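# Move deep-well plate into plate washer carrier by window

## Task

Pick up the deep-well plate from the shelved bench next to the door and set it into the plate washer's carrier on the shelved bench next to the window. It must lie flat on the carrier floor, within the corner stops, with the plate's labelled short edge toward the carrier end marked A1. The plate must never touch the floor. Finish with the grippers open and the robot backed away, upright and not tipped or fallen; the plate has to stay in place without the robot supporting it.

## Robot and tools

ROBOT. A Rainbow Robotics RB-Y1 in simulation: a base with two drive wheels and two rear casters (0.66 m long, 0.58 m wide, front edge 0.10 m ahead of the drive axle), a folding torso (leg with ankle, knee, hip, plus chest lean and turn), a pan/tilt head, and two 7-joint arms, each ending in a parallel gripper. Cameras: head_camera (896x504), left_wrist_camera and right_wrist_camera (644x364 each). A loose object may occasionally be nudged by something.

FRAMES. Base frame: origin on the floor between the drive wheels, x ahead, y to the robot's left, z up. The results give chest, left_hand and right_hand in this frame. A hand point sits between its finger pads; the fingers point along that frame's -z and close along its x. Reported hand positions can be off, especially at full stretch. Odometry is the base frame as it was at scene start, counted from wheel rotation only, so wheel slip looks like motion. Heading is radians, left positive, from -3.142 to 3.142.

execute_actions. Arguments: "actions", a list holding one action or none (empty list = just report state and pictures); "cameras", a list of names (head_camera, left_wrist_camera, right_wrist_camera, or "all"; omitted or null = all; [] = none). An action may contain:
- "base": exactly one key. translate_m is a relative straight drive in metres from where the base is, -3 to 3, forward positive. rotate_rad is a relative turn in place in radians, -3.2 to 3.2, counter-clockwise (left) positive. No sideways motion.
- "joints": a single dictionary covering both arms, torso and head, each key a joint name and each value an absolute target (not an offset). Radians, except grippers in metres of pad opening. Ranges: torso_squat_rad 0 to 1.2 (bigger lowers the chest, kept level); torso_shift_rad -0.3 to 0.6 (positive pushes hips forward); torso_pitch_rad -0.2 to 1.4 (positive leans forward); torso_yaw_rad -1.5 to 1.5 (left positive). Per arm (left_/right_ prefix): shoulder_pitch_rad -2.356 to 2.356 (0 hanging, negative raises forward); shoulder_roll_rad left 0 to 3.141, right -3.141 to 0 (away from the body in both cases); shoulder_yaw_rad -2.094 to 2.094; elbow_rad -2.617 to 0.01 (0 straight, negative bends); forearm_roll_rad -3.141 to 3.141; wrist_pitch_rad -1.57 to 1.919 (negative tips hand forward); hand_roll_rad -2.705 to 2.705; gripper_m 0 to 0.1. Yaw and roll signs are the same on both arms (positive = counter-clockwise/left). head_pan_rad -0.523 to 0.523 relative to the chest, left positive; head_tilt_rad -0.35 to 1.57, positive looks down. Done tolerance is ±0.02 rad, ±0.004 m for grippers.
- "speeds": caps for this action only: translate_m 0.05 to 0.4 m/s, rotate_rad 0.1 to 1.509 rad/s; the top value is the default. A base command needing over 8.667 s is rejected.
- "min_time_s": 0.1 to 8, the shortest duration for each arm and head motion.
All parts start at once. Joints and base left out may still be driving toward earlier targets. Any bad key or value rejects the whole call with no motion. If a result reports a stop, the remaining movement calls in that same reply are skipped. An action runs at most 15 s.

wait: {"seconds": 0 to 10}; nothing new is commanded; returns state and pictures.
zoom_image: {"camera", "region": [x0, y0, x1, y1]} in pixels of that camera's latest full picture, top-left origin, up to 504x504; gives a more detailed crop.
read_manual: {"section": "licences"}; only licence text, no motion.
finished_scene: {"scene": current scene number}; ends the scene for good and reports success.

RESULTS. The "pictures" line lists cameras in image order. base_status and joint_status per motion: done; off_target (rested short, may still push); limit_stop_at_<name>; contact_stop (torso or arm met firm resistance); time_out; stopped_with_arm (torso halted because an arm hit something); limit_stop_at_own_body (guard halted before self-contact); not_followed (arm targets withheld by the self-collision check, with a "joint command not followed" line and usually a "cause:" hint; grippers still move). After contact_stop, time_out or stopped_with_arm, the whole group (torso joints; or one arm's seven joints) drops its targets and holds. on_its_own covers joints not commanded; "held at" is a held target, not the actual position. A base "done" only means the wheels turned as asked. A "Motor temperatures" line lists each arm's joints in joint_positions order; MOTOR HOT appears from 65 °C and an OVER-TEMPERATURE FAULT (arm braked, call cut, keys say limit_stop_at_motor_heat) at 80 °C. A torque fault freezes the robot 10 s; resend targets afterwards.

TORSO LIMITS. Also required: squat+shift <= 1.52; squat-shift+pitch <= 1.57; shift+0.5 pitch-0.4 squat <= 0.7; shift+0.3 pitch-0.5 squat <= 0.39. Breaking one leaves the torso short with off_target.

GRASPING. To grip, command an opening at least 0.005 m narrower than the item; off_target on the gripper is then expected. Each arm carries 3 kg at most; joint torque limits are 60.9 N m (shoulders), 31.3 (elbow), 21.7 (forearm, wrist, hand), load included. Holding loads heats motors, even while you think.

CAUTIONS. The base does not stop at furniture; wheels may spin and keep pressing. A bent leg can reach past the base front, and pressing it into furniture can shove the robot back unreported. Heavy loads far ahead of the drive wheels can tip the robot. Never let the arms, hands or fingers strike or squeeze each other; hard pressure ends the run. After a stop, relieve it in a separate action, arms first, then torso. Exception: if both hands hold one object and the torso stops instantly with nothing in the way, resend every arm joint (not grippers) at its reported position, then the torso command. Avoid drops, slams and hard pushes. The robot keeps its last command while you think, and faster robot motion counts in your favour.

Each tool is called after "Call:" as name(argument=value, ...) on one line, values as JSON.

## Session

Call:
execute_actions(actions=[])

Scene clock: 0.00 s.
Motor temperatures (°C, as the motors report them): left_arm=[28 29 29 28 32 29 37] | right_arm=[33 28 27 31 35 36 34]
base_odometry: x=+0.000 y=+0.000 heading=+0.000 (m, m, rad; odometry frame)
base_status: not commanded
joint_positions: torso_squat_rad=+0.350 torso_shift_rad=-0.001 torso_pitch_rad=-0.001 torso_yaw_rad=+0.000 left_shoulder_pitch_rad=+0.007 left_shoulder_roll_rad=+0.024 left_shoulder_yaw_rad=-0.034 left_elbow_rad=-0.231 left_forearm_roll_rad=+0.047 left_wrist_pitch_rad=-0.008 left_hand_roll_rad=+0.010 left_gripper_m=+0.100 right_shoulder_pitch_rad=+0.000 right_shoulder_roll_rad=-0.049 right_shoulder_yaw_rad=-0.001 right_elbow_rad=-0.271 right_forearm_roll_rad=-0.023 right_wrist_pitch_rad=-0.048 right_hand_roll_rad=-0.010 right_gripper_m=+0.099 head_pan_rad=+0.000 head_tilt_rad=+0.401
joint_status: not commanded
chest: x=-0.2290 y=-0.0010 z=+1.2474 quat_wxyz=(+1.000, +0.001, -0.001, +0.000) (m; base frame)
left_hand: x=-0.1191 y=+0.2348 z=+0.5710 quat_wxyz=(+0.993, +0.008, -0.117, +0.011) (m; base frame)
right_hand: x=-0.0859 y=-0.2570 z=+0.5783 quat_wxyz=(+0.987, -0.021, -0.160, -0.013) (m; base frame)
pictures: head_camera, left_wrist_camera, right_wrist_camera
Images, in order (width x height): head_camera 896x504, left_wrist_camera 644x364, right_wrist_camera 644x364.

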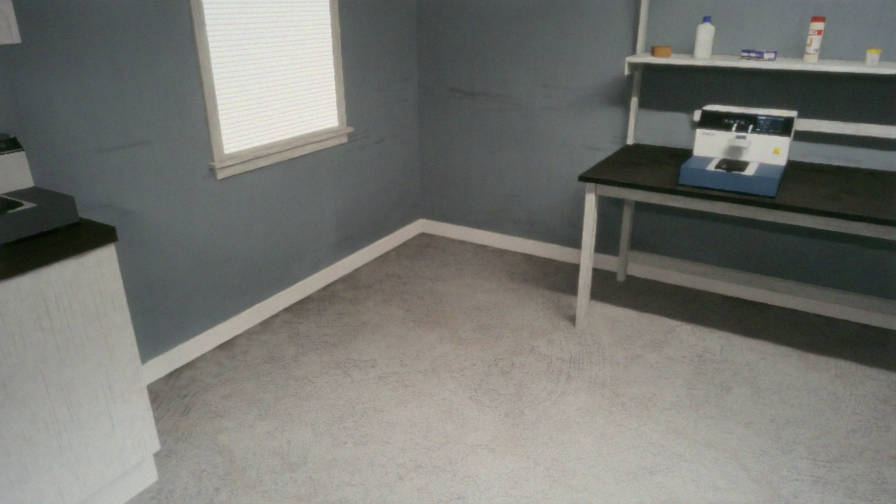

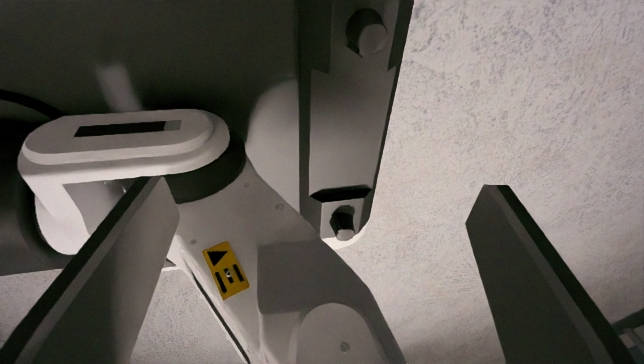

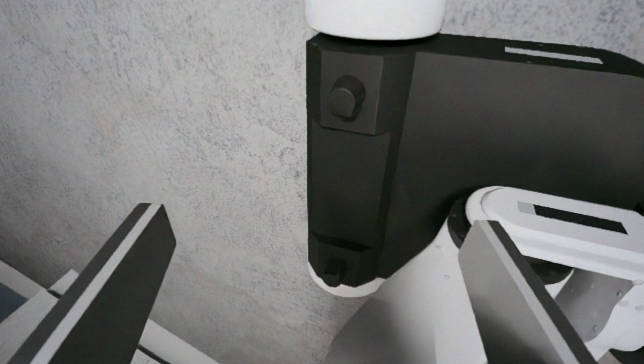

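Call:
execute_actions(actions=[{"base":{"rotate_rad":-1.2},"joints":{"head_tilt_rad":0.3}}], cameras=["head_camera"])

Call:
execute_actions(actions=[{"base":{"rotate_rad":-1.2}}], cameras=["head_camera"])

Scene clock: 4.63 s.
Motor temperatures (°C, as the motors report them): left_arm=[28 29 29 28 32 29 37] | right_arm=[33 28 27 31 35 36 34]
base_odometry: x=+0.000 y=+0.000 heading=-1.200 (m, m, rad; odometry frame)
base_status: done
joint_positions: torso_squat_rad=+0.350 torso_shift_rad=-0.001 torso_pitch_rad=-0.001 torso_yaw_rad=+0.000 left_shoulder_pitch_rad=+0.007 left_shoulder_roll_rad=+0.024 left_shoulder_yaw_rad=-0.034 left_elbow_rad=-0.231 left_forearm_roll_rad=+0.047 left_wrist_pitch_rad=-0.008 left_hand_roll_rad=+0.010 left_gripper_m=+0.100 right_shoulder_pitch_rad=+0.000 right_shoulder_roll_rad=-0.049 right_shoulder_yaw_rad=-0.001 right_elbow_rad=-0.271 right_forearm_roll_rad=-0.023 right_wrist_pitch_rad=-0.048 right_hand_roll_rad=-0.010 right_gripper_m=+0.099 head_pan_rad=+0.000 head_tilt_rad=+0.300
joint_status: all done
chest: x=-0.2290 y=-0.0010 z=+1.2474 quat_wxyz=(+1.000, +0.001, -0.001, +0.000) (m; base frame)
left_hand: x=-0.1191 y=+0.2348 z=+0.5710 quat_wxyz=(+0.993, +0.008, -0.117, +0.011) (m; base frame)
right_hand: x=-0.0860 y=-0.2570 z=+0.5783 quat_wxyz=(+0.987, -0.021, -0.160, -0.013) (m; base frame)
pictures: head_camera
Images, in order (width x height): head_camera 896x504.

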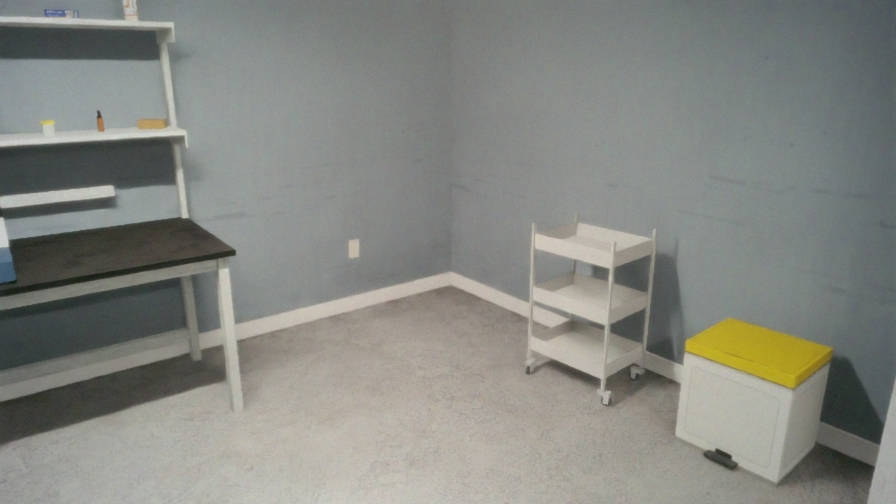

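Scene clock: 8.20 s.
Motor temperatures (°C, as the motors report them): left_arm=[28 29 29 28 32 29 37] | right_arm=[33 28 27 31 35 36 34]
base_odometry: x=+0.000 y=+0.000 heading=-2.399 (m, m, rad; odometry frame)
base_status: done
joint_positions: torso_squat_rad=+0.350 torso_shift_rad=-0.001 torso_pitch_rad=-0.001 torso_yaw_rad=+0.000 left_shoulder_pitch_rad=+0.007 left_shoulder_roll_rad=+0.024 left_shoulder_yaw_rad=-0.034 left_elbow_rad=-0.231 left_forearm_roll_rad=+0.047 left_wrist_pitch_rad=-0.008 left_hand_roll_rad=+0.010 left_gripper_m=+0.100 right_shoulder_pitch_rad=+0.000 right_shoulder_roll_rad=-0.049 right_shoulder_yaw_rad=-0.001 right_elbow_rad=-0.271 right_forearm_roll_rad=-0.023 right_wrist_pitch_rad=-0.048 right_hand_roll_rad=-0.010 right_gripper_m=+0.099 head_pan_rad=+0.000 head_tilt_rad=+0.300
joint_status: not commanded
chest: x=-0.2290 y=-0.0010 z=+1.2474 quat_wxyz=(+1.000, +0.001, -0.001, +0.000) (m; base frame)
left_hand: x=-0.1191 y=+0.2348 z=+0.5710 quat_wxyz=(+0.993, +0.008, -0.117, +0.011) (m; base frame)
right_hand: x=-0.0860 y=-0.2570 z=+0.5783 quat_wxyz=(+0.987, -0.021, -0.160, -0.013) (m; base frame)
pictures: head_camera
Images, in order (width x height): head_camera 896x504.

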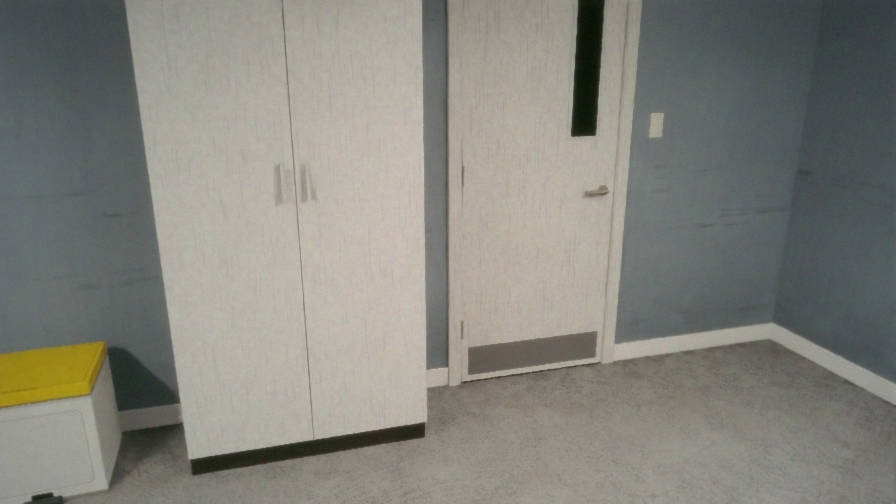

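Call:
execute_actions(actions=[{"base":{"rotate_rad":-1.2}}], cameras=["head_camera"])

Scene clock: 12.60 s.
Motor temperatures (°C, as the motors report them): left_arm=[28 29 29 28 32 29 37] | right_arm=[33 28 27 31 35 36 34]
base_odometry: x=+0.000 y=+0.000 heading=+2.685 (m, m, rad; odometry frame)
base_status: done
joint_positions: torso_squat_rad=+0.350 torso_shift_rad=-0.001 torso_pitch_rad=-0.001 torso_yaw_rad=+0.000 left_shoulder_pitch_rad=+0.007 left_shoulder_roll_rad=+0.024 left_shoulder_yaw_rad=-0.034 left_elbow_rad=-0.231 left_forearm_roll_rad=+0.047 left_wrist_pitch_rad=-0.008 left_hand_roll_rad=+0.010 left_gripper_m=+0.100 right_shoulder_pitch_rad=+0.000 right_shoulder_roll_rad=-0.049 right_shoulder_yaw_rad=-0.001 right_elbow_rad=-0.271 right_forearm_roll_rad=-0.023 right_wrist_pitch_rad=-0.048 right_hand_roll_rad=-0.010 right_gripper_m=+0.099 head_pan_rad=+0.000 head_tilt_rad=+0.300
joint_status: not commanded
chest: x=-0.2290 y=-0.0010 z=+1.2474 quat_wxyz=(+1.000, +0.001, -0.001, +0.000) (m; base frame)
left_hand: x=-0.1192 y=+0.2348 z=+0.5710 quat_wxyz=(+0.993, +0.008, -0.117, +0.011) (m; base frame)
right_hand: x=-0.0860 y=-0.2570 z=+0.5783 quat_wxyz=(+0.987, -0.021, -0.160, -0.013) (m; base frame)
pictures: head_camera
Images, in order (width x height): head_camera 896x504.

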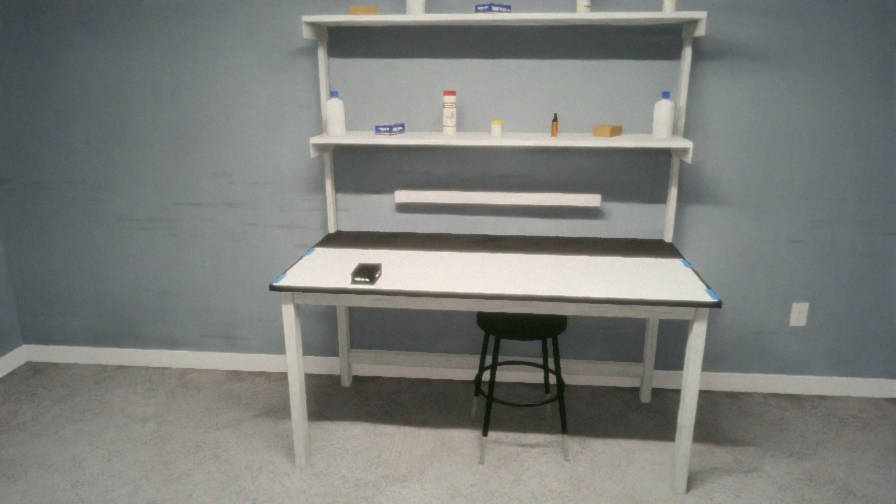

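Call:
execute_actions(actions=[{"base":{"translate_m":1.45},"joints":{"head_tilt_rad":0.75,"head_pan_rad":0.3}}], cameras=["head_camera"])

Scene clock: 20.47 s.
Motor temperatures (°C, as the motors report them): left_arm=[28 29 29 28 32 29 37] | right_arm=[33 28 27 31 35 36 34]
base_odometry: x=-1.301 y=+0.641 heading=+2.684 (m, m, rad; odometry frame)
base_status: done
joint_positions: torso_squat_rad=+0.350 torso_shift_rad=-0.001 torso_pitch_rad=-0.001 torso_yaw_rad=+0.000 left_shoulder_pitch_rad=+0.007 left_shoulder_roll_rad=+0.024 left_shoulder_yaw_rad=-0.034 left_elbow_rad=-0.231 left_forearm_roll_rad=+0.047 left_wrist_pitch_rad=-0.008 left_hand_roll_rad=+0.010 left_gripper_m=+0.100 right_shoulder_pitch_rad=+0.000 right_shoulder_roll_rad=-0.049 right_shoulder_yaw_rad=-0.001 right_elbow_rad=-0.271 right_forearm_roll_rad=-0.023 right_wrist_pitch_rad=-0.048 right_hand_roll_rad=-0.010 right_gripper_m=+0.099 head_pan_rad=+0.300 head_tilt_rad=+0.750
joint_status: all done
chest: x=-0.2289 y=-0.0010 z=+1.2474 quat_wxyz=(+1.000, +0.001, -0.001, +0.000) (m; base frame)
left_hand: x=-0.1191 y=+0.2348 z=+0.5710 quat_wxyz=(+0.993, +0.008, -0.117, +0.011) (m; base frame)
right_hand: x=-0.0859 y=-0.2570 z=+0.5783 quat_wxyz=(+0.987, -0.021, -0.160, -0.013) (m; base frame)
pictures: head_camera
Images, in order (width x height): head_camera 896x504.

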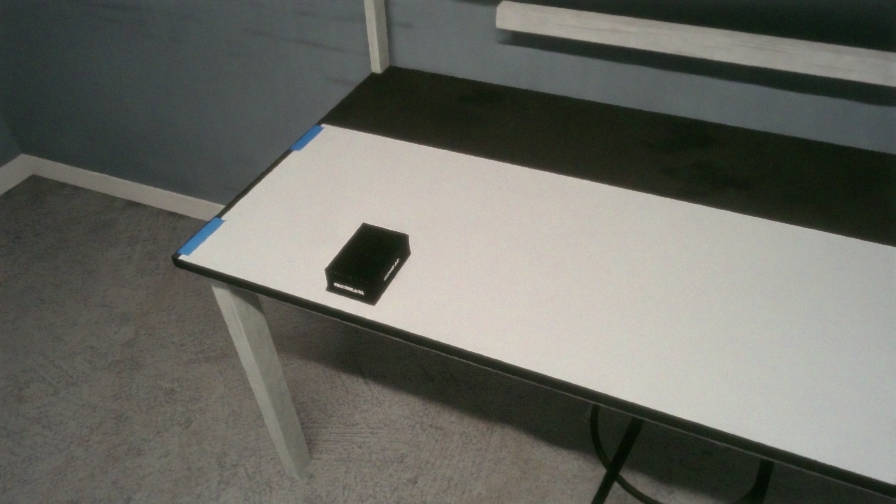

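Call:
zoom_image(camera="head_camera", region=[290, 200, 450, 320])

Region (290, 200, 450, 320) of head_camera's 896x504 image, scaled by 3.150, with more detail than that image has; it fills the top 378 rows of this view, and the rest is white.

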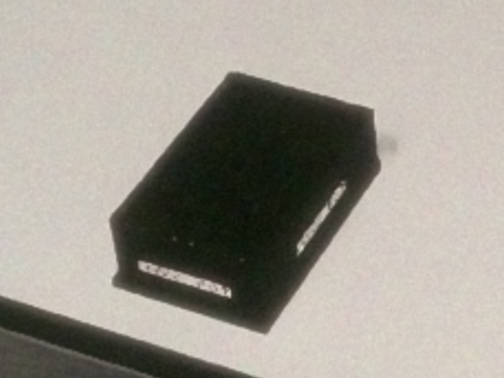

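Call:
execute_actions(actions=[{"joints":{"torso_squat_rad":0.1,"torso_pitch_rad":0.4,"left_shoulder_pitch_rad":-0.91,"left_shoulder_roll_rad":0.3,"left_shoulder_yaw_rad":0,"left_elbow_rad":-1.14,"left_forearm_roll_rad":0,"left_wrist_pitch_rad":1.65,"left_hand_roll_rad":1.57,"right_shoulder_pitch_rad":-0.3,"head_tilt_rad":0.6}}], cameras=["head_camera","left_wrist_camera"])

Scene clock: 35.03 s.
Motor temperatures (°C, as the motors report them): left_arm=[28 29 29 28 32 29 37] | right_arm=[33 28 27 31 35 36 34]
base_odometry: x=-1.301 y=+0.641 heading=+2.684 (m, m, rad; odometry frame)
base_status: not commanded
joint_positions: torso_squat_rad=+0.100 torso_shift_rad=-0.001 torso_pitch_rad=+0.400 torso_yaw_rad=+0.000 left_shoulder_pitch_rad=-0.910 left_shoulder_roll_rad=+0.300 left_shoulder_yaw_rad=+0.000 left_elbow_rad=-1.140 left_forearm_roll_rad=+0.000 left_wrist_pitch_rad=+1.650 left_hand_roll_rad=+1.570 left_gripper_m=+0.100 right_shoulder_pitch_rad=-0.300 right_shoulder_roll_rad=-0.049 right_shoulder_yaw_rad=-0.001 right_elbow_rad=-0.271 right_forearm_roll_rad=-0.023 right_wrist_pitch_rad=-0.048 right_hand_roll_rad=-0.010 right_gripper_m=+0.099 head_pan_rad=+0.300 head_tilt_rad=+0.600
joint_status: all done
chest: x=-0.1080 y=-0.0010 z=+1.2620 quat_wxyz=(+0.980, +0.001, +0.199, +0.000) (m; base frame)
left_hand: x=+0.3447 y=+0.2820 z=+0.8752 quat_wxyz=(+0.755, +0.101, -0.096, +0.641) (m; base frame)
right_hand: x=-0.0214 y=-0.2318 z=+0.5743 quat_wxyz=(+0.994, -0.004, -0.102, +0.036) (m; base frame)
pictures: head_camera, left_wrist_camera
Images, in order (width x height): head_camera 896x504, left_wrist_camera 644x364.

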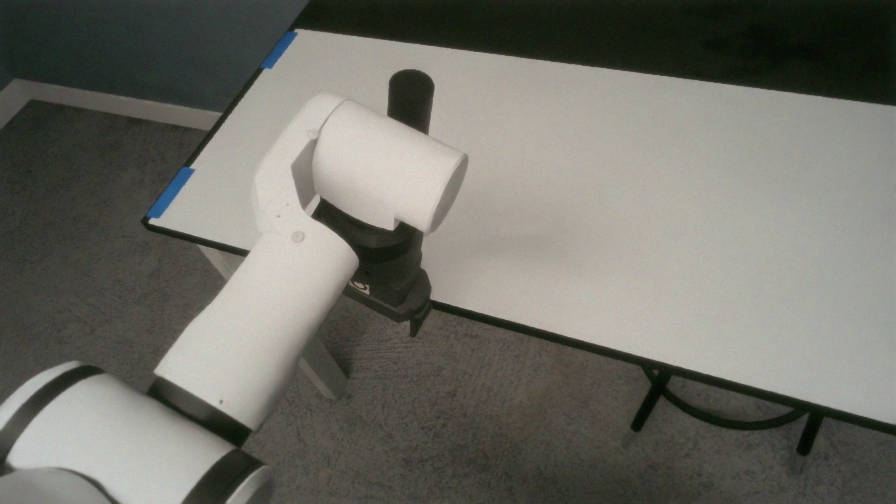

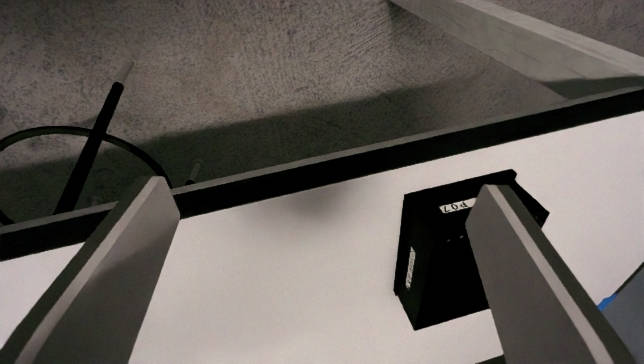

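Call:
execute_actions(actions=[{"base":{"rotate_rad":0.245},"joints":{"left_forearm_roll_rad":0.28,"left_hand_roll_rad":1.38}}], cameras=[])

Call:
execute_actions(actions=[{"base":{"translate_m":0.2}}], cameras=["head_camera","left_wrist_camera"])

Scene clock: 40.30 s.
Motor temperatures (°C, as the motors report them): left_arm=[28 29 29 29 32 29 37] | right_arm=[33 28 27 31 35 36 34]
base_odometry: x=-1.301 y=+0.641 heading=+2.929 (m, m, rad; odometry frame)
base_status: done
joint_positions: torso_squat_rad=+0.100 torso_shift_rad=-0.001 torso_pitch_rad=+0.400 torso_yaw_rad=+0.000 left_shoulder_pitch_rad=-0.910 left_shoulder_roll_rad=+0.300 left_shoulder_yaw_rad=+0.000 left_elbow_rad=-1.140 left_forearm_roll_rad=+0.280 left_wrist_pitch_rad=+1.650 left_hand_roll_rad=+1.380 left_gripper_m=+0.100 right_shoulder_pitch_rad=-0.300 right_shoulder_roll_rad=-0.049 right_shoulder_yaw_rad=-0.001 right_elbow_rad=-0.271 right_forearm_roll_rad=-0.023 right_wrist_pitch_rad=-0.048 right_hand_roll_rad=-0.010 right_gripper_m=+0.099 head_pan_rad=+0.300 head_tilt_rad=+0.600
joint_status: all done
chest: x=-0.1080 y=-0.0010 z=+1.2620 quat_wxyz=(+0.980, +0.001, +0.199, +0.000) (m; base frame)
left_hand: x=+0.3338 y=+0.2195 z=+0.8663 quat_wxyz=(+0.825, +0.011, +0.012, +0.565) (m; base frame)
right_hand: x=-0.0215 y=-0.2318 z=+0.5743 quat_wxyz=(+0.994, -0.004, -0.102, +0.036) (m; base frame)
pictures: none
No camera images: the call's "cameras" was empty. Leave "cameras" out to get every camera's image.

Scene clock: 42.07 s.
Motor temperatures (°C, as the motors report them): left_arm=[28 29 29 29 32 29 37] | right_arm=[33 28 27 31 35 36 34]
base_odometry: x=-1.496 y=+0.683 heading=+2.929 (m, m, rad; odometry frame)
base_status: done
joint_positions: torso_squat_rad=+0.100 torso_shift_rad=-0.001 torso_pitch_rad=+0.400 torso_yaw_rad=+0.000 left_shoulder_pitch_rad=-0.910 left_shoulder_roll_rad=+0.300 left_shoulder_yaw_rad=+0.000 left_elbow_rad=-1.140 left_forearm_roll_rad=+0.280 left_wrist_pitch_rad=+1.650 left_hand_roll_rad=+1.380 left_gripper_m=+0.100 right_shoulder_pitch_rad=-0.300 right_shoulder_roll_rad=-0.049 right_shoulder_yaw_rad=-0.001 right_elbow_rad=-0.271 right_forearm_roll_rad=-0.023 right_wrist_pitch_rad=-0.048 right_hand_roll_rad=-0.010 right_gripper_m=+0.099 head_pan_rad=+0.300 head_tilt_rad=+0.600
joint_status: not commanded
chest: x=-0.1080 y=-0.0010 z=+1.2620 quat_wxyz=(+0.980, +0.001, +0.199, +0.000) (m; base frame)
left_hand: x=+0.3337 y=+0.2195 z=+0.8662 quat_wxyz=(+0.825, +0.011, +0.012, +0.565) (m; base frame)
right_hand: x=-0.0216 y=-0.2319 z=+0.5743 quat_wxyz=(+0.994, -0.004, -0.102, +0.036) (m; base frame)
pictures: head_camera, left_wrist_camera
Images, in order (width x height): head_camera 896x504, left_wrist_camera 644x364.

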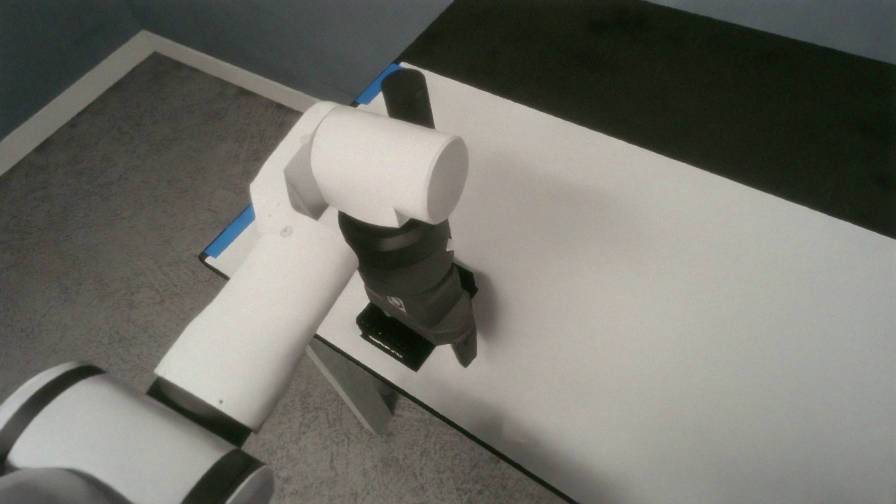

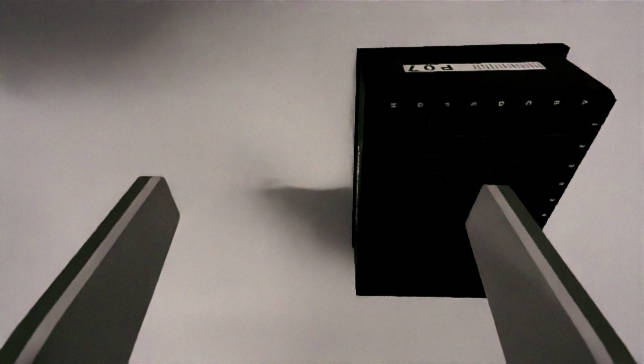

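Call:
execute_actions(actions=[{"base":{"rotate_rad":0.098},"joints":{"left_hand_roll_rad":1.28}}], cameras=[])

Call:
execute_actions(actions=[{"base":{"translate_m":0.075}}], cameras=["left_wrist_camera"])

Scene clock: 46.37 s.
Motor temperatures (°C, as the motors report them): left_arm=[28 29 29 29 32 29 37] | right_arm=[33 28 27 31 35 36 34]
base_odometry: x=-1.497 y=+0.683 heading=+3.026 (m, m, rad; odometry frame)
base_status: done
joint_positions: torso_squat_rad=+0.100 torso_shift_rad=-0.001 torso_pitch_rad=+0.400 torso_yaw_rad=+0.000 left_shoulder_pitch_rad=-0.910 left_shoulder_roll_rad=+0.300 left_shoulder_yaw_rad=+0.000 left_elbow_rad=-1.140 left_forearm_roll_rad=+0.280 left_wrist_pitch_rad=+1.650 left_hand_roll_rad=+1.280 left_gripper_m=+0.100 right_shoulder_pitch_rad=-0.300 right_shoulder_roll_rad=-0.049 right_shoulder_yaw_rad=-0.001 right_elbow_rad=-0.271 right_forearm_roll_rad=-0.023 right_wrist_pitch_rad=-0.048 right_hand_roll_rad=-0.010 right_gripper_m=+0.099 head_pan_rad=+0.300 head_tilt_rad=+0.600
joint_status: all done
chest: x=-0.1080 y=-0.0010 z=+1.2620 quat_wxyz=(+0.980, +0.001, +0.199, +0.000) (m; base frame)
left_hand: x=+0.3337 y=+0.2195 z=+0.8662 quat_wxyz=(+0.852, +0.010, +0.012, +0.523) (m; base frame)
right_hand: x=-0.0216 y=-0.2319 z=+0.5743 quat_wxyz=(+0.994, -0.004, -0.102, +0.036) (m; base frame)
pictures: none
No camera images: the call's "cameras" was empty. Leave "cameras" out to get every camera's image.

Scene clock: 47.53 s.
Motor temperatures (°C, as the motors report them): left_arm=[28 29 29 29 32 29 37] | right_arm=[33 28 27 31 35 36 34]
base_odometry: x=-1.571 y=+0.692 heading=+3.027 (m, m, rad; odometry frame)
base_status: done
joint_positions: torso_squat_rad=+0.100 torso_shift_rad=-0.001 torso_pitch_rad=+0.400 torso_yaw_rad=+0.000 left_shoulder_pitch_rad=-0.910 left_shoulder_roll_rad=+0.300 left_shoulder_yaw_rad=+0.000 left_elbow_rad=-1.140 left_forearm_roll_rad=+0.280 left_wrist_pitch_rad=+1.650 left_hand_roll_rad=+1.280 left_gripper_m=+0.100 right_shoulder_pitch_rad=-0.300 right_shoulder_roll_rad=-0.049 right_shoulder_yaw_rad=-0.001 right_elbow_rad=-0.271 right_forearm_roll_rad=-0.023 right_wrist_pitch_rad=-0.048 right_hand_roll_rad=-0.010 right_gripper_m=+0.099 head_pan_rad=+0.300 head_tilt_rad=+0.600
joint_status: not commanded
chest: x=-0.1080 y=-0.0010 z=+1.2620 quat_wxyz=(+0.980, +0.001, +0.199, +0.000) (m; base frame)
left_hand: x=+0.3337 y=+0.2195 z=+0.8662 quat_wxyz=(+0.852, +0.010, +0.012, +0.523) (m; base frame)
right_hand: x=-0.0215 y=-0.2319 z=+0.5743 quat_wxyz=(+0.994, -0.004, -0.102, +0.036) (m; base frame)
pictures: left_wrist_camera
Images, in order (width x height): left_wrist_camera 644x364.

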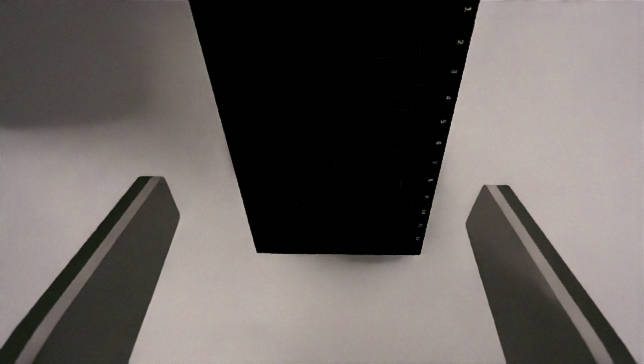

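Call:
execute_actions(actions=[{"base":{"rotate_rad":0.035}}], cameras=[])

Call:
execute_actions(actions=[{"joints":{"torso_squat_rad":0.43}}], cameras=["head_camera","left_wrist_camera"])

Scene clock: 50.43 s.
Motor temperatures (°C, as the motors report them): left_arm=[28 29 29 29 32 29 37] | right_arm=[33 28 27 31 35 36 34]
base_odometry: x=-1.571 y=+0.692 heading=+3.061 (m, m, rad; odometry frame)
base_status: done
joint_positions: torso_squat_rad=+0.100 torso_shift_rad=-0.001 torso_pitch_rad=+0.400 torso_yaw_rad=+0.000 left_shoulder_pitch_rad=-0.910 left_shoulder_roll_rad=+0.300 left_shoulder_yaw_rad=+0.000 left_elbow_rad=-1.140 left_forearm_roll_rad=+0.280 left_wrist_pitch_rad=+1.650 left_hand_roll_rad=+1.280 left_gripper_m=+0.100 right_shoulder_pitch_rad=-0.300 right_shoulder_roll_rad=-0.049 right_shoulder_yaw_rad=-0.001 right_elbow_rad=-0.271 right_forearm_roll_rad=-0.023 right_wrist_pitch_rad=-0.048 right_hand_roll_rad=-0.010 right_gripper_m=+0.099 head_pan_rad=+0.300 head_tilt_rad=+0.600
joint_status: not commanded
chest: x=-0.1080 y=-0.0010 z=+1.2620 quat_wxyz=(+0.980, +0.001, +0.199, +0.000) (m; base frame)
left_hand: x=+0.3337 y=+0.2195 z=+0.8662 quat_wxyz=(+0.852, +0.010, +0.012, +0.523) (m; base frame)
right_hand: x=-0.0216 y=-0.2318 z=+0.5743 quat_wxyz=(+0.994, -0.004, -0.102, +0.036) (m; base frame)
pictures: none
No camera images: the call's "cameras" was empty. Leave "cameras" out to get every camera's image.

Scene clock: 52.33 s.
Motor temperatures (°C, as the motors report them): left_arm=[28 29 29 29 32 29 37] | right_arm=[33 28 27 31 35 36 34]
base_odometry: x=-1.571 y=+0.692 heading=+3.061 (m, m, rad; odometry frame)
base_status: not commanded
joint_positions: torso_squat_rad=+0.430 torso_shift_rad=-0.001 torso_pitch_rad=+0.400 torso_yaw_rad=+0.000 left_shoulder_pitch_rad=-0.910 left_shoulder_roll_rad=+0.300 left_shoulder_yaw_rad=+0.000 left_elbow_rad=-1.140 left_forearm_roll_rad=+0.280 left_wrist_pitch_rad=+1.650 left_hand_roll_rad=+1.280 left_gripper_m=+0.100 right_shoulder_pitch_rad=-0.300 right_shoulder_roll_rad=-0.049 right_shoulder_yaw_rad=-0.001 right_elbow_rad=-0.271 right_forearm_roll_rad=-0.023 right_wrist_pitch_rad=-0.048 right_hand_roll_rad=-0.010 right_gripper_m=+0.099 head_pan_rad=+0.300 head_tilt_rad=+0.600
joint_status: all done
chest: x=-0.1080 y=-0.0010 z=+1.2018 quat_wxyz=(+0.980, +0.001, +0.199, +0.000) (m; base frame)
left_hand: x=+0.3337 y=+0.2195 z=+0.8061 quat_wxyz=(+0.852, +0.010, +0.012, +0.523) (m; base frame)
right_hand: x=-0.0215 y=-0.2318 z=+0.5141 quat_wxyz=(+0.994, -0.004, -0.102, +0.036) (m; base frame)
pictures: head_camera, left_wrist_camera
Images, in order (width x height): head_camera 896x504, left_wrist_camera 644x364.

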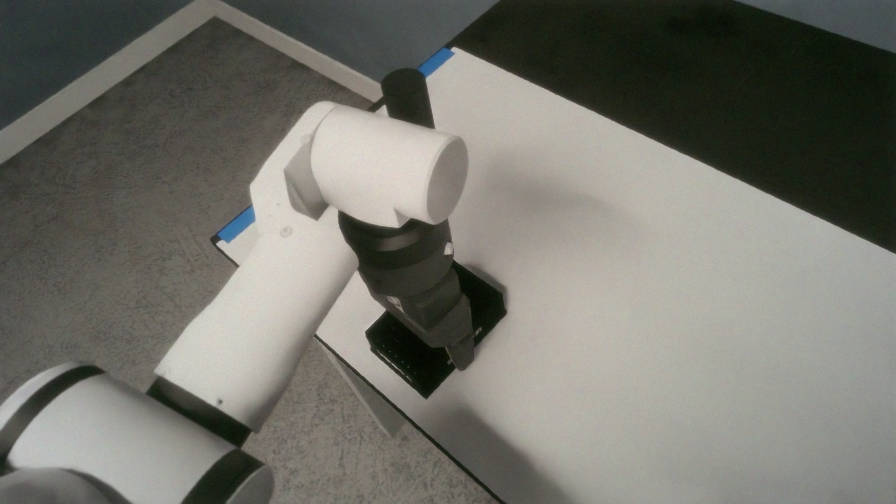

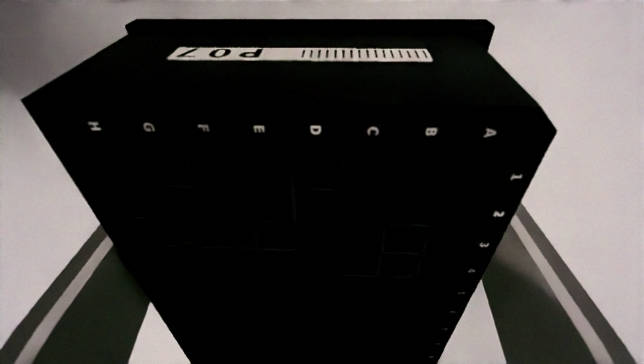

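Call:
execute_actions(actions=[{"joints":{"left_gripper_m":0.07}}], cameras=[])

Call:
execute_actions(actions=[{"joints":{"torso_squat_rad":0.0}}], cameras=["head_camera","left_wrist_camera"])

Scene clock: 54.33 s.
Motor temperatures (°C, as the motors report them): left_arm=[28 29 29 29 32 29 37] | right_arm=[33 28 27 31 35 36 34]
base_odometry: x=-1.571 y=+0.692 heading=+3.061 (m, m, rad; odometry frame)
base_status: not commanded
joint_positions: torso_squat_rad=+0.430 torso_shift_rad=-0.001 torso_pitch_rad=+0.400 torso_yaw_rad=+0.000 left_shoulder_pitch_rad=-0.910 left_shoulder_roll_rad=+0.300 left_shoulder_yaw_rad=+0.000 left_elbow_rad=-1.140 left_forearm_roll_rad=+0.280 left_wrist_pitch_rad=+1.650 left_hand_roll_rad=+1.280 left_gripper_m=+0.083 right_shoulder_pitch_rad=-0.300 right_shoulder_roll_rad=-0.049 right_shoulder_yaw_rad=-0.001 right_elbow_rad=-0.271 right_forearm_roll_rad=-0.023 right_wrist_pitch_rad=-0.048 right_hand_roll_rad=-0.010 right_gripper_m=+0.099 head_pan_rad=+0.300 head_tilt_rad=+0.600
joint_status: left_gripper_m off_target (ended at +0.083, target +0.070)
chest: x=-0.1080 y=-0.0010 z=+1.2018 quat_wxyz=(+0.980, +0.001, +0.199, +0.000) (m; base frame)
left_hand: x=+0.3338 y=+0.2195 z=+0.8061 quat_wxyz=(+0.852, +0.010, +0.012, +0.523) (m; base frame)
right_hand: x=-0.0215 y=-0.2318 z=+0.5141 quat_wxyz=(+0.994, -0.004, -0.102, +0.036) (m; base frame)
pictures: none
No camera images: the call's "cameras" was empty. Leave "cameras" out to get every camera's image.

Scene clock: 56.53 s.
Motor temperatures (°C, as the motors report them): left_arm=[29 29 29 29 32 29 37] | right_arm=[33 28 27 31 35 36 34]
base_odometry: x=-1.571 y=+0.692 heading=+3.061 (m, m, rad; odometry frame)
base_status: not commanded
joint_positions: torso_squat_rad=+0.000 torso_shift_rad=-0.001 torso_pitch_rad=+0.400 torso_yaw_rad=+0.000 left_shoulder_pitch_rad=-0.910 left_shoulder_roll_rad=+0.300 left_shoulder_yaw_rad=+0.000 left_elbow_rad=-1.140 left_forearm_roll_rad=+0.280 left_wrist_pitch_rad=+1.650 left_hand_roll_rad=+1.280 left_gripper_m=+0.083 right_shoulder_pitch_rad=-0.300 right_shoulder_roll_rad=-0.049 right_shoulder_yaw_rad=-0.001 right_elbow_rad=-0.271 right_forearm_roll_rad=-0.023 right_wrist_pitch_rad=-0.048 right_hand_roll_rad=-0.010 right_gripper_m=+0.099 head_pan_rad=+0.300 head_tilt_rad=+0.600
joint_status: all done
chest: x=-0.1080 y=-0.0010 z=+1.2655 quat_wxyz=(+0.980, +0.001, +0.199, +0.000) (m; base frame)
left_hand: x=+0.3337 y=+0.2195 z=+0.8697 quat_wxyz=(+0.852, +0.010, +0.012, +0.523) (m; base frame)
right_hand: x=-0.0216 y=-0.2319 z=+0.5778 quat_wxyz=(+0.994, -0.004, -0.102, +0.036) (m; base frame)
pictures: head_camera, left_wrist_camera
Images, in order (width x height): head_camera 896x504, left_wrist_camera 644x364.

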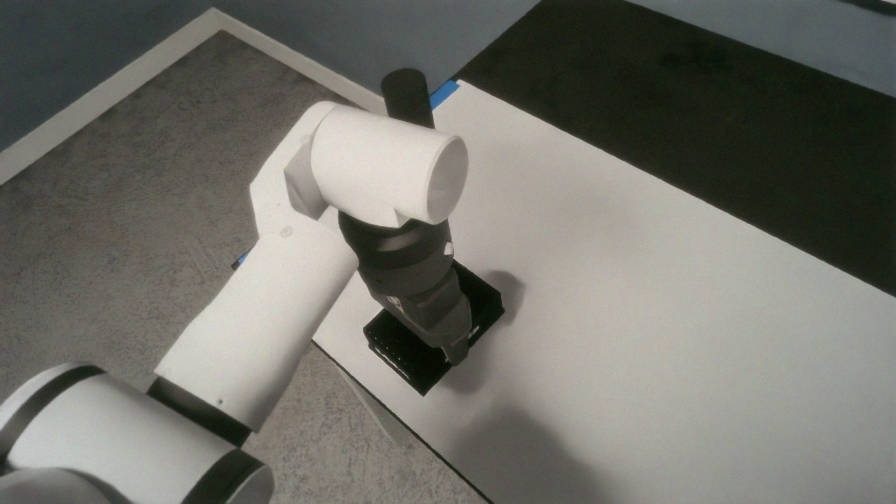

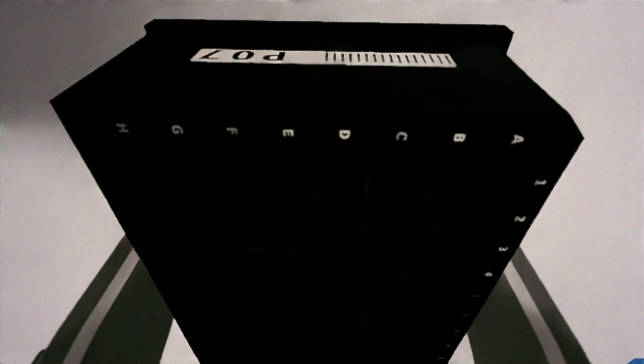

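Call:
execute_actions(actions=[{"base":{"translate_m":-0.7}}], cameras=[])

Call:
execute_actions(actions=[{"base":{"rotate_rad":2.645},"speeds":{"rotate_rad":0.9},"joints":{"head_tilt_rad":0.1,"head_pan_rad":0}}], cameras=[])

Call:
execute_actions(actions=[{"base":{"translate_m":2.45}}], cameras=["head_camera"])

Scene clock: 65.00 s.
Motor temperatures (°C, as the motors report them): left_arm=[29 29 29 29 32 29 37] | right_arm=[33 28 27 31 35 36 34]
base_odometry: x=-0.873 y=+0.635 heading=+3.061 (m, m, rad; odometry frame)
base_status: done
joint_positions: torso_squat_rad=+0.000 torso_shift_rad=-0.001 torso_pitch_rad=+0.400 torso_yaw_rad=+0.000 left_shoulder_pitch_rad=-0.910 left_shoulder_roll_rad=+0.300 left_shoulder_yaw_rad=+0.000 left_elbow_rad=-1.140 left_forearm_roll_rad=+0.280 left_wrist_pitch_rad=+1.650 left_hand_roll_rad=+1.280 left_gripper_m=+0.083 right_shoulder_pitch_rad=-0.300 right_shoulder_roll_rad=-0.049 right_shoulder_yaw_rad=-0.001 right_elbow_rad=-0.271 right_forearm_roll_rad=-0.023 right_wrist_pitch_rad=-0.048 right_hand_roll_rad=-0.010 right_gripper_m=+0.099 head_pan_rad=+0.300 head_tilt_rad=+0.600
joint_status: not commanded
chest: x=-0.1081 y=-0.0010 z=+1.2655 quat_wxyz=(+0.980, +0.001, +0.199, +0.000) (m; base frame)
left_hand: x=+0.3336 y=+0.2195 z=+0.8697 quat_wxyz=(+0.852, +0.010, +0.012, +0.523) (m; base frame)
right_hand: x=-0.0217 y=-0.2319 z=+0.5778 quat_wxyz=(+0.994, -0.004, -0.102, +0.036) (m; base frame)
pictures: none
No camera images: the call's "cameras" was empty. Leave "cameras" out to get every camera's image.

Scene clock: 70.07 s.
Motor temperatures (°C, as the motors report them): left_arm=[29 29 29 29 32 29 37] | right_arm=[33 28 27 31 35 36 34]
base_odometry: x=-0.873 y=+0.635 heading=-0.577 (m, m, rad; odometry frame)
base_status: done
joint_positions: torso_squat_rad=+0.000 torso_shift_rad=-0.001 torso_pitch_rad=+0.400 torso_yaw_rad=+0.000 left_shoulder_pitch_rad=-0.910 left_shoulder_roll_rad=+0.300 left_shoulder_yaw_rad=+0.000 left_elbow_rad=-1.140 left_forearm_roll_rad=+0.280 left_wrist_pitch_rad=+1.650 left_hand_roll_rad=+1.280 left_gripper_m=+0.083 right_shoulder_pitch_rad=-0.300 right_shoulder_roll_rad=-0.049 right_shoulder_yaw_rad=-0.001 right_elbow_rad=-0.271 right_forearm_roll_rad=-0.023 right_wrist_pitch_rad=-0.048 right_hand_roll_rad=-0.010 right_gripper_m=+0.099 head_pan_rad=+0.000 head_tilt_rad=+0.100
joint_status: all done
chest: x=-0.1081 y=-0.0010 z=+1.2655 quat_wxyz=(+0.980, +0.001, +0.199, +0.000) (m; base frame)
left_hand: x=+0.3336 y=+0.2195 z=+0.8697 quat_wxyz=(+0.852, +0.010, +0.012, +0.523) (m; base frame)
right_hand: x=-0.0217 y=-0.2319 z=+0.5778 quat_wxyz=(+0.994, -0.004, -0.102, +0.036) (m; base frame)
pictures: none
No camera images: the call's "cameras" was empty. Leave "cameras" out to get every camera's image.

Scene clock: 77.53 s.
Motor temperatures (°C, as the motors report them): left_arm=[29 29 29 29 32 29 37] | right_arm=[33 28 27 31 35 36 34]
base_odometry: x=+1.180 y=-0.702 heading=-0.577 (m, m, rad; odometry frame)
base_status: done
joint_positions: torso_squat_rad=+0.000 torso_shift_rad=-0.001 torso_pitch_rad=+0.400 torso_yaw_rad=+0.000 left_shoulder_pitch_rad=-0.910 left_shoulder_roll_rad=+0.300 left_shoulder_yaw_rad=+0.000 left_elbow_rad=-1.140 left_forearm_roll_rad=+0.280 left_wrist_pitch_rad=+1.650 left_hand_roll_rad=+1.280 left_gripper_m=+0.083 right_shoulder_pitch_rad=-0.300 right_shoulder_roll_rad=-0.049 right_shoulder_yaw_rad=-0.001 right_elbow_rad=-0.271 right_forearm_roll_rad=-0.023 right_wrist_pitch_rad=-0.048 right_hand_roll_rad=-0.010 right_gripper_m=+0.099 head_pan_rad=+0.000 head_tilt_rad=+0.100
joint_status: not commanded
chest: x=-0.1080 y=-0.0010 z=+1.2655 quat_wxyz=(+0.980, +0.001, +0.199, +0.000) (m; base frame)
left_hand: x=+0.3336 y=+0.2195 z=+0.8697 quat_wxyz=(+0.852, +0.010, +0.012, +0.523) (m; base frame)
right_hand: x=-0.0216 y=-0.2319 z=+0.5778 quat_wxyz=(+0.994, -0.004, -0.102, +0.036) (m; base frame)
pictures: head_camera
Images, in order (width x height): head_camera 896x504.

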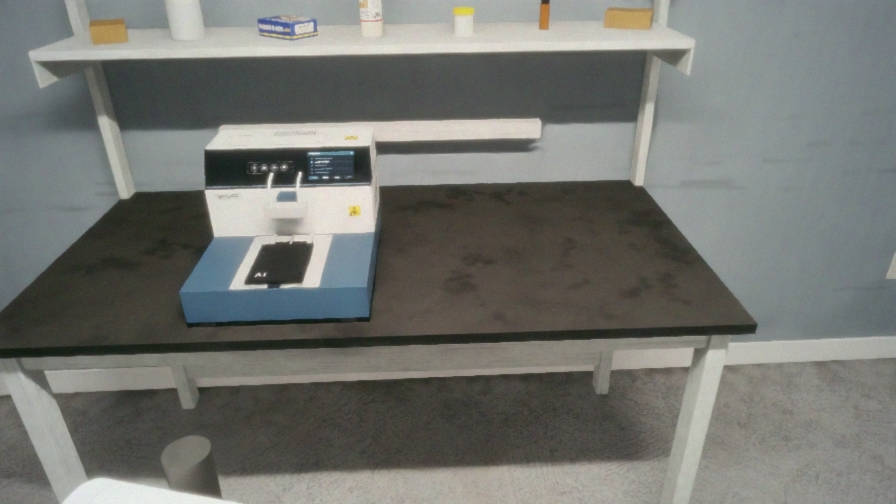

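Call:
zoom_image(camera="head_camera", region=[170, 160, 390, 330])

Region (170, 160, 390, 330) of head_camera's 896x504 image, scaled by 2.291, with more detail than that image has; it fills the top 389 rows of this view, and the rest is white.

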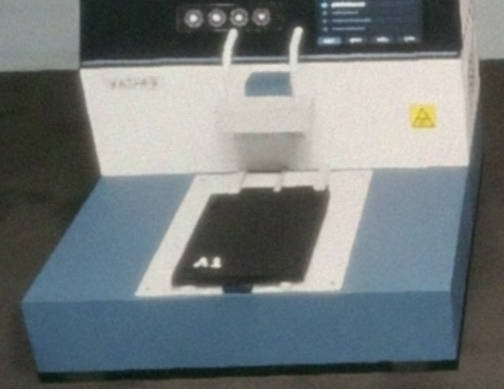

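Call:
execute_actions(actions=[{"base":{"rotate_rad":0.097},"joints":{"torso_pitch_rad":0.25,"left_wrist_pitch_rad":1.8,"left_hand_roll_rad":1.70,"head_tilt_rad":0.6,"head_pan_rad":0.2},"min_time_s":1}], cameras=[])

Call:
execute_actions(actions=[{"base":{"translate_m":0.72}}], cameras=["head_camera","left_wrist_camera"])

Scene clock: 84.17 s.
Motor temperatures (°C, as the motors report them): left_arm=[29 29 29 29 32 29 37] | right_arm=[33 28 27 31 35 36 34]
base_odometry: x=+1.180 y=-0.702 heading=-0.481 (m, m, rad; odometry frame)
base_status: done
joint_positions: torso_squat_rad=+0.000 torso_shift_rad=-0.001 torso_pitch_rad=+0.250 torso_yaw_rad=+0.000 left_shoulder_pitch_rad=-0.910 left_shoulder_roll_rad=+0.300 left_shoulder_yaw_rad=+0.000 left_elbow_rad=-1.140 left_forearm_roll_rad=+0.280 left_wrist_pitch_rad=+1.800 left_hand_roll_rad=+1.700 left_gripper_m=+0.083 right_shoulder_pitch_rad=-0.300 right_shoulder_roll_rad=-0.049 right_shoulder_yaw_rad=-0.001 right_elbow_rad=-0.271 right_forearm_roll_rad=-0.023 right_wrist_pitch_rad=-0.048 right_hand_roll_rad=-0.010 right_gripper_m=+0.099 head_pan_rad=+0.200 head_tilt_rad=+0.600
joint_status: all done
chest: x=-0.1521 y=-0.0010 z=+1.2803 quat_wxyz=(+0.992, +0.001, +0.125, +0.000) (m; base frame)
left_hand: x=+0.3099 y=+0.2256 z=+0.9536 quat_wxyz=(+0.724, +0.021, +0.000, +0.690) (m; base frame)
right_hand: x=+0.0362 y=-0.2319 z=+0.6132 quat_wxyz=(+0.984, -0.007, -0.176, +0.035) (m; base frame)
pictures: none
No camera images: the call's "cameras" was empty. Leave "cameras" out to get every camera's image.

Scene clock: 87.33 s.
Motor temperatures (°C, as the motors report them): left_arm=[29 29 29 29 32 29 37] | right_arm=[33 28 27 31 35 36 34]
base_odometry: x=+1.818 y=-1.035 heading=-0.481 (m, m, rad; odometry frame)
base_status: done
joint_positions: torso_squat_rad=+0.000 torso_shift_rad=-0.001 torso_pitch_rad=+0.250 torso_yaw_rad=+0.000 left_shoulder_pitch_rad=-0.910 left_shoulder_roll_rad=+0.300 left_shoulder_yaw_rad=+0.000 left_elbow_rad=-1.140 left_forearm_roll_rad=+0.280 left_wrist_pitch_rad=+1.800 left_hand_roll_rad=+1.700 left_gripper_m=+0.083 right_shoulder_pitch_rad=-0.300 right_shoulder_roll_rad=-0.049 right_shoulder_yaw_rad=-0.001 right_elbow_rad=-0.271 right_forearm_roll_rad=-0.023 right_wrist_pitch_rad=-0.048 right_hand_roll_rad=-0.010 right_gripper_m=+0.099 head_pan_rad=+0.200 head_tilt_rad=+0.600
joint_status: not commanded
chest: x=-0.1520 y=-0.0010 z=+1.2803 quat_wxyz=(+0.992, +0.001, +0.125, +0.000) (m; base frame)
left_hand: x=+0.3099 y=+0.2256 z=+0.9535 quat_wxyz=(+0.724, +0.021, +0.000, +0.690) (m; base frame)
right_hand: x=+0.0363 y=-0.2319 z=+0.6132 quat_wxyz=(+0.984, -0.007, -0.176, +0.035) (m; base frame)
pictures: head_camera, left_wrist_camera
Images, in order (width x height): head_camera 896x504, left_wrist_camera 644x364.

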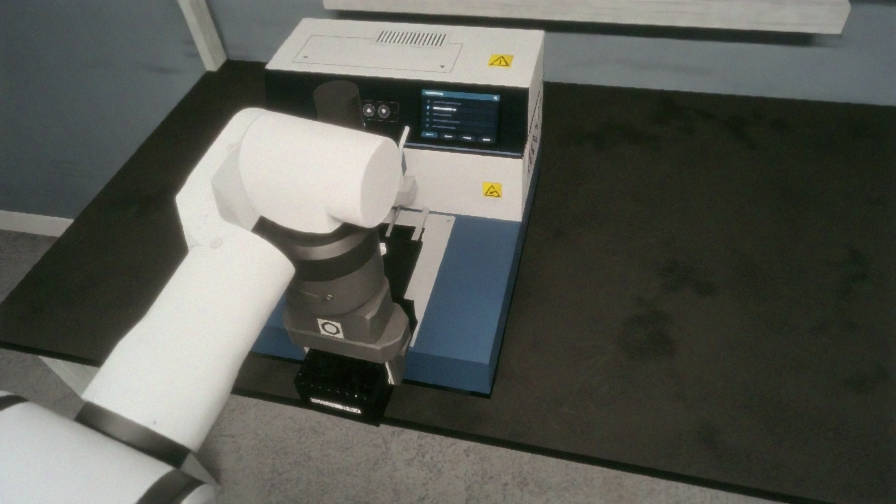

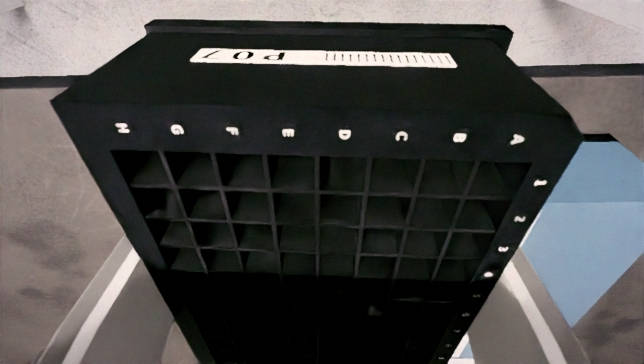

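Call:
execute_actions(actions=[{"base":{"rotate_rad":0.138},"joints":{"left_wrist_pitch_rad":1.77,"left_forearm_roll_rad":0.31,"left_hand_roll_rad":1.60,"right_shoulder_pitch_rad":-0.15,"head_tilt_rad":0.8,"head_pan_rad":0.3}}], cameras=[])

Call:
execute_actions(actions=[{"base":{"translate_m":0.2}}], cameras=["head_camera","left_wrist_camera"])

Scene clock: 94.70 s.
Motor temperatures (°C, as the motors report them): left_arm=[29 29 29 29 32 29 37] | right_arm=[33 28 27 31 35 36 34]
base_odometry: x=+1.819 y=-1.035 heading=-0.343 (m, m, rad; odometry frame)
base_status: done
joint_positions: torso_squat_rad=+0.000 torso_shift_rad=-0.001 torso_pitch_rad=+0.250 torso_yaw_rad=+0.000 left_shoulder_pitch_rad=-0.910 left_shoulder_roll_rad=+0.300 left_shoulder_yaw_rad=+0.000 left_elbow_rad=-1.140 left_forearm_roll_rad=+0.310 left_wrist_pitch_rad=+1.770 left_hand_roll_rad=+1.600 left_gripper_m=+0.083 right_shoulder_pitch_rad=-0.150 right_shoulder_roll_rad=-0.049 right_shoulder_yaw_rad=-0.001 right_elbow_rad=-0.271 right_forearm_roll_rad=-0.023 right_wrist_pitch_rad=-0.048 right_hand_roll_rad=-0.010 right_gripper_m=+0.099 head_pan_rad=+0.300 head_tilt_rad=+0.800
joint_status: all done
chest: x=-0.1520 y=-0.0010 z=+1.2803 quat_wxyz=(+0.992, +0.001, +0.125, +0.000) (m; base frame)
left_hand: x=+0.3155 y=+0.2177 z=+0.9533 quat_wxyz=(+0.759, +0.001, +0.003, +0.651) (m; base frame)
right_hand: x=-0.0713 y=-0.2471 z=+0.5972 quat_wxyz=(+0.994, -0.015, -0.106, +0.013) (m; base frame)
pictures: none
No camera images: the call's "cameras" was empty. Leave "cameras" out to get every camera's image.

Scene clock: 96.47 s.
Motor temperatures (°C, as the motors report them): left_arm=[29 29 29 29 32 29 37] | right_arm=[33 28 27 31 35 36 34]
base_odometry: x=+2.007 y=-1.102 heading=-0.343 (m, m, rad; odometry frame)
base_status: done
joint_positions: torso_squat_rad=+0.000 torso_shift_rad=-0.001 torso_pitch_rad=+0.250 torso_yaw_rad=+0.000 left_shoulder_pitch_rad=-0.910 left_shoulder_roll_rad=+0.300 left_shoulder_yaw_rad=+0.000 left_elbow_rad=-1.140 left_forearm_roll_rad=+0.310 left_wrist_pitch_rad=+1.770 left_hand_roll_rad=+1.600 left_gripper_m=+0.083 right_shoulder_pitch_rad=-0.150 right_shoulder_roll_rad=-0.049 right_shoulder_yaw_rad=-0.001 right_elbow_rad=-0.271 right_forearm_roll_rad=-0.023 right_wrist_pitch_rad=-0.048 right_hand_roll_rad=-0.010 right_gripper_m=+0.099 head_pan_rad=+0.300 head_tilt_rad=+0.800
joint_status: not commanded
chest: x=-0.1519 y=-0.0010 z=+1.2803 quat_wxyz=(+0.992, +0.001, +0.125, +0.000) (m; base frame)
left_hand: x=+0.3155 y=+0.2177 z=+0.9533 quat_wxyz=(+0.759, +0.001, +0.003, +0.651) (m; base frame)
right_hand: x=-0.0710 y=-0.2471 z=+0.5972 quat_wxyz=(+0.994, -0.015, -0.106, +0.013) (m; base frame)
pictures: head_camera, left_wrist_camera
Images, in order (width x height): head_camera 896x504, left_wrist_camera 644x364.

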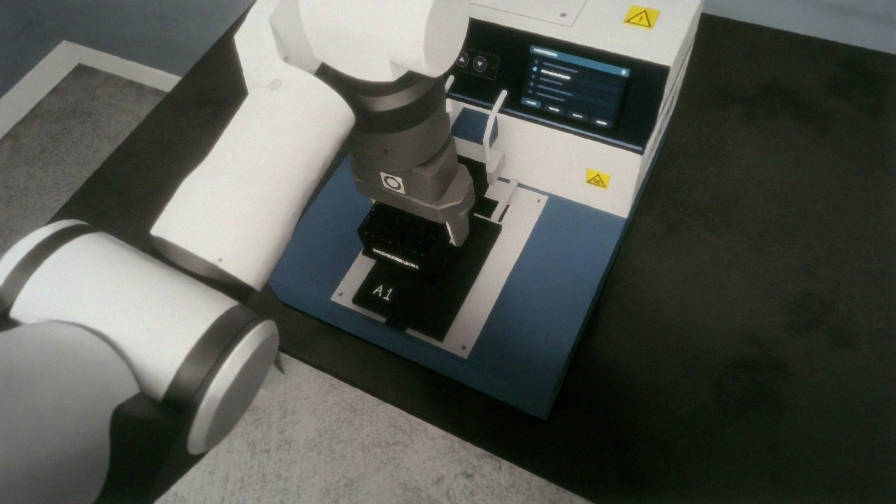

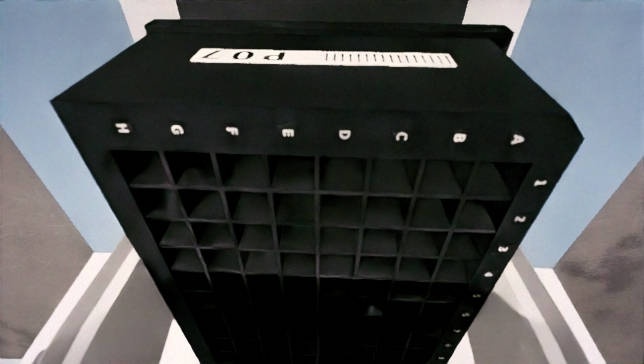

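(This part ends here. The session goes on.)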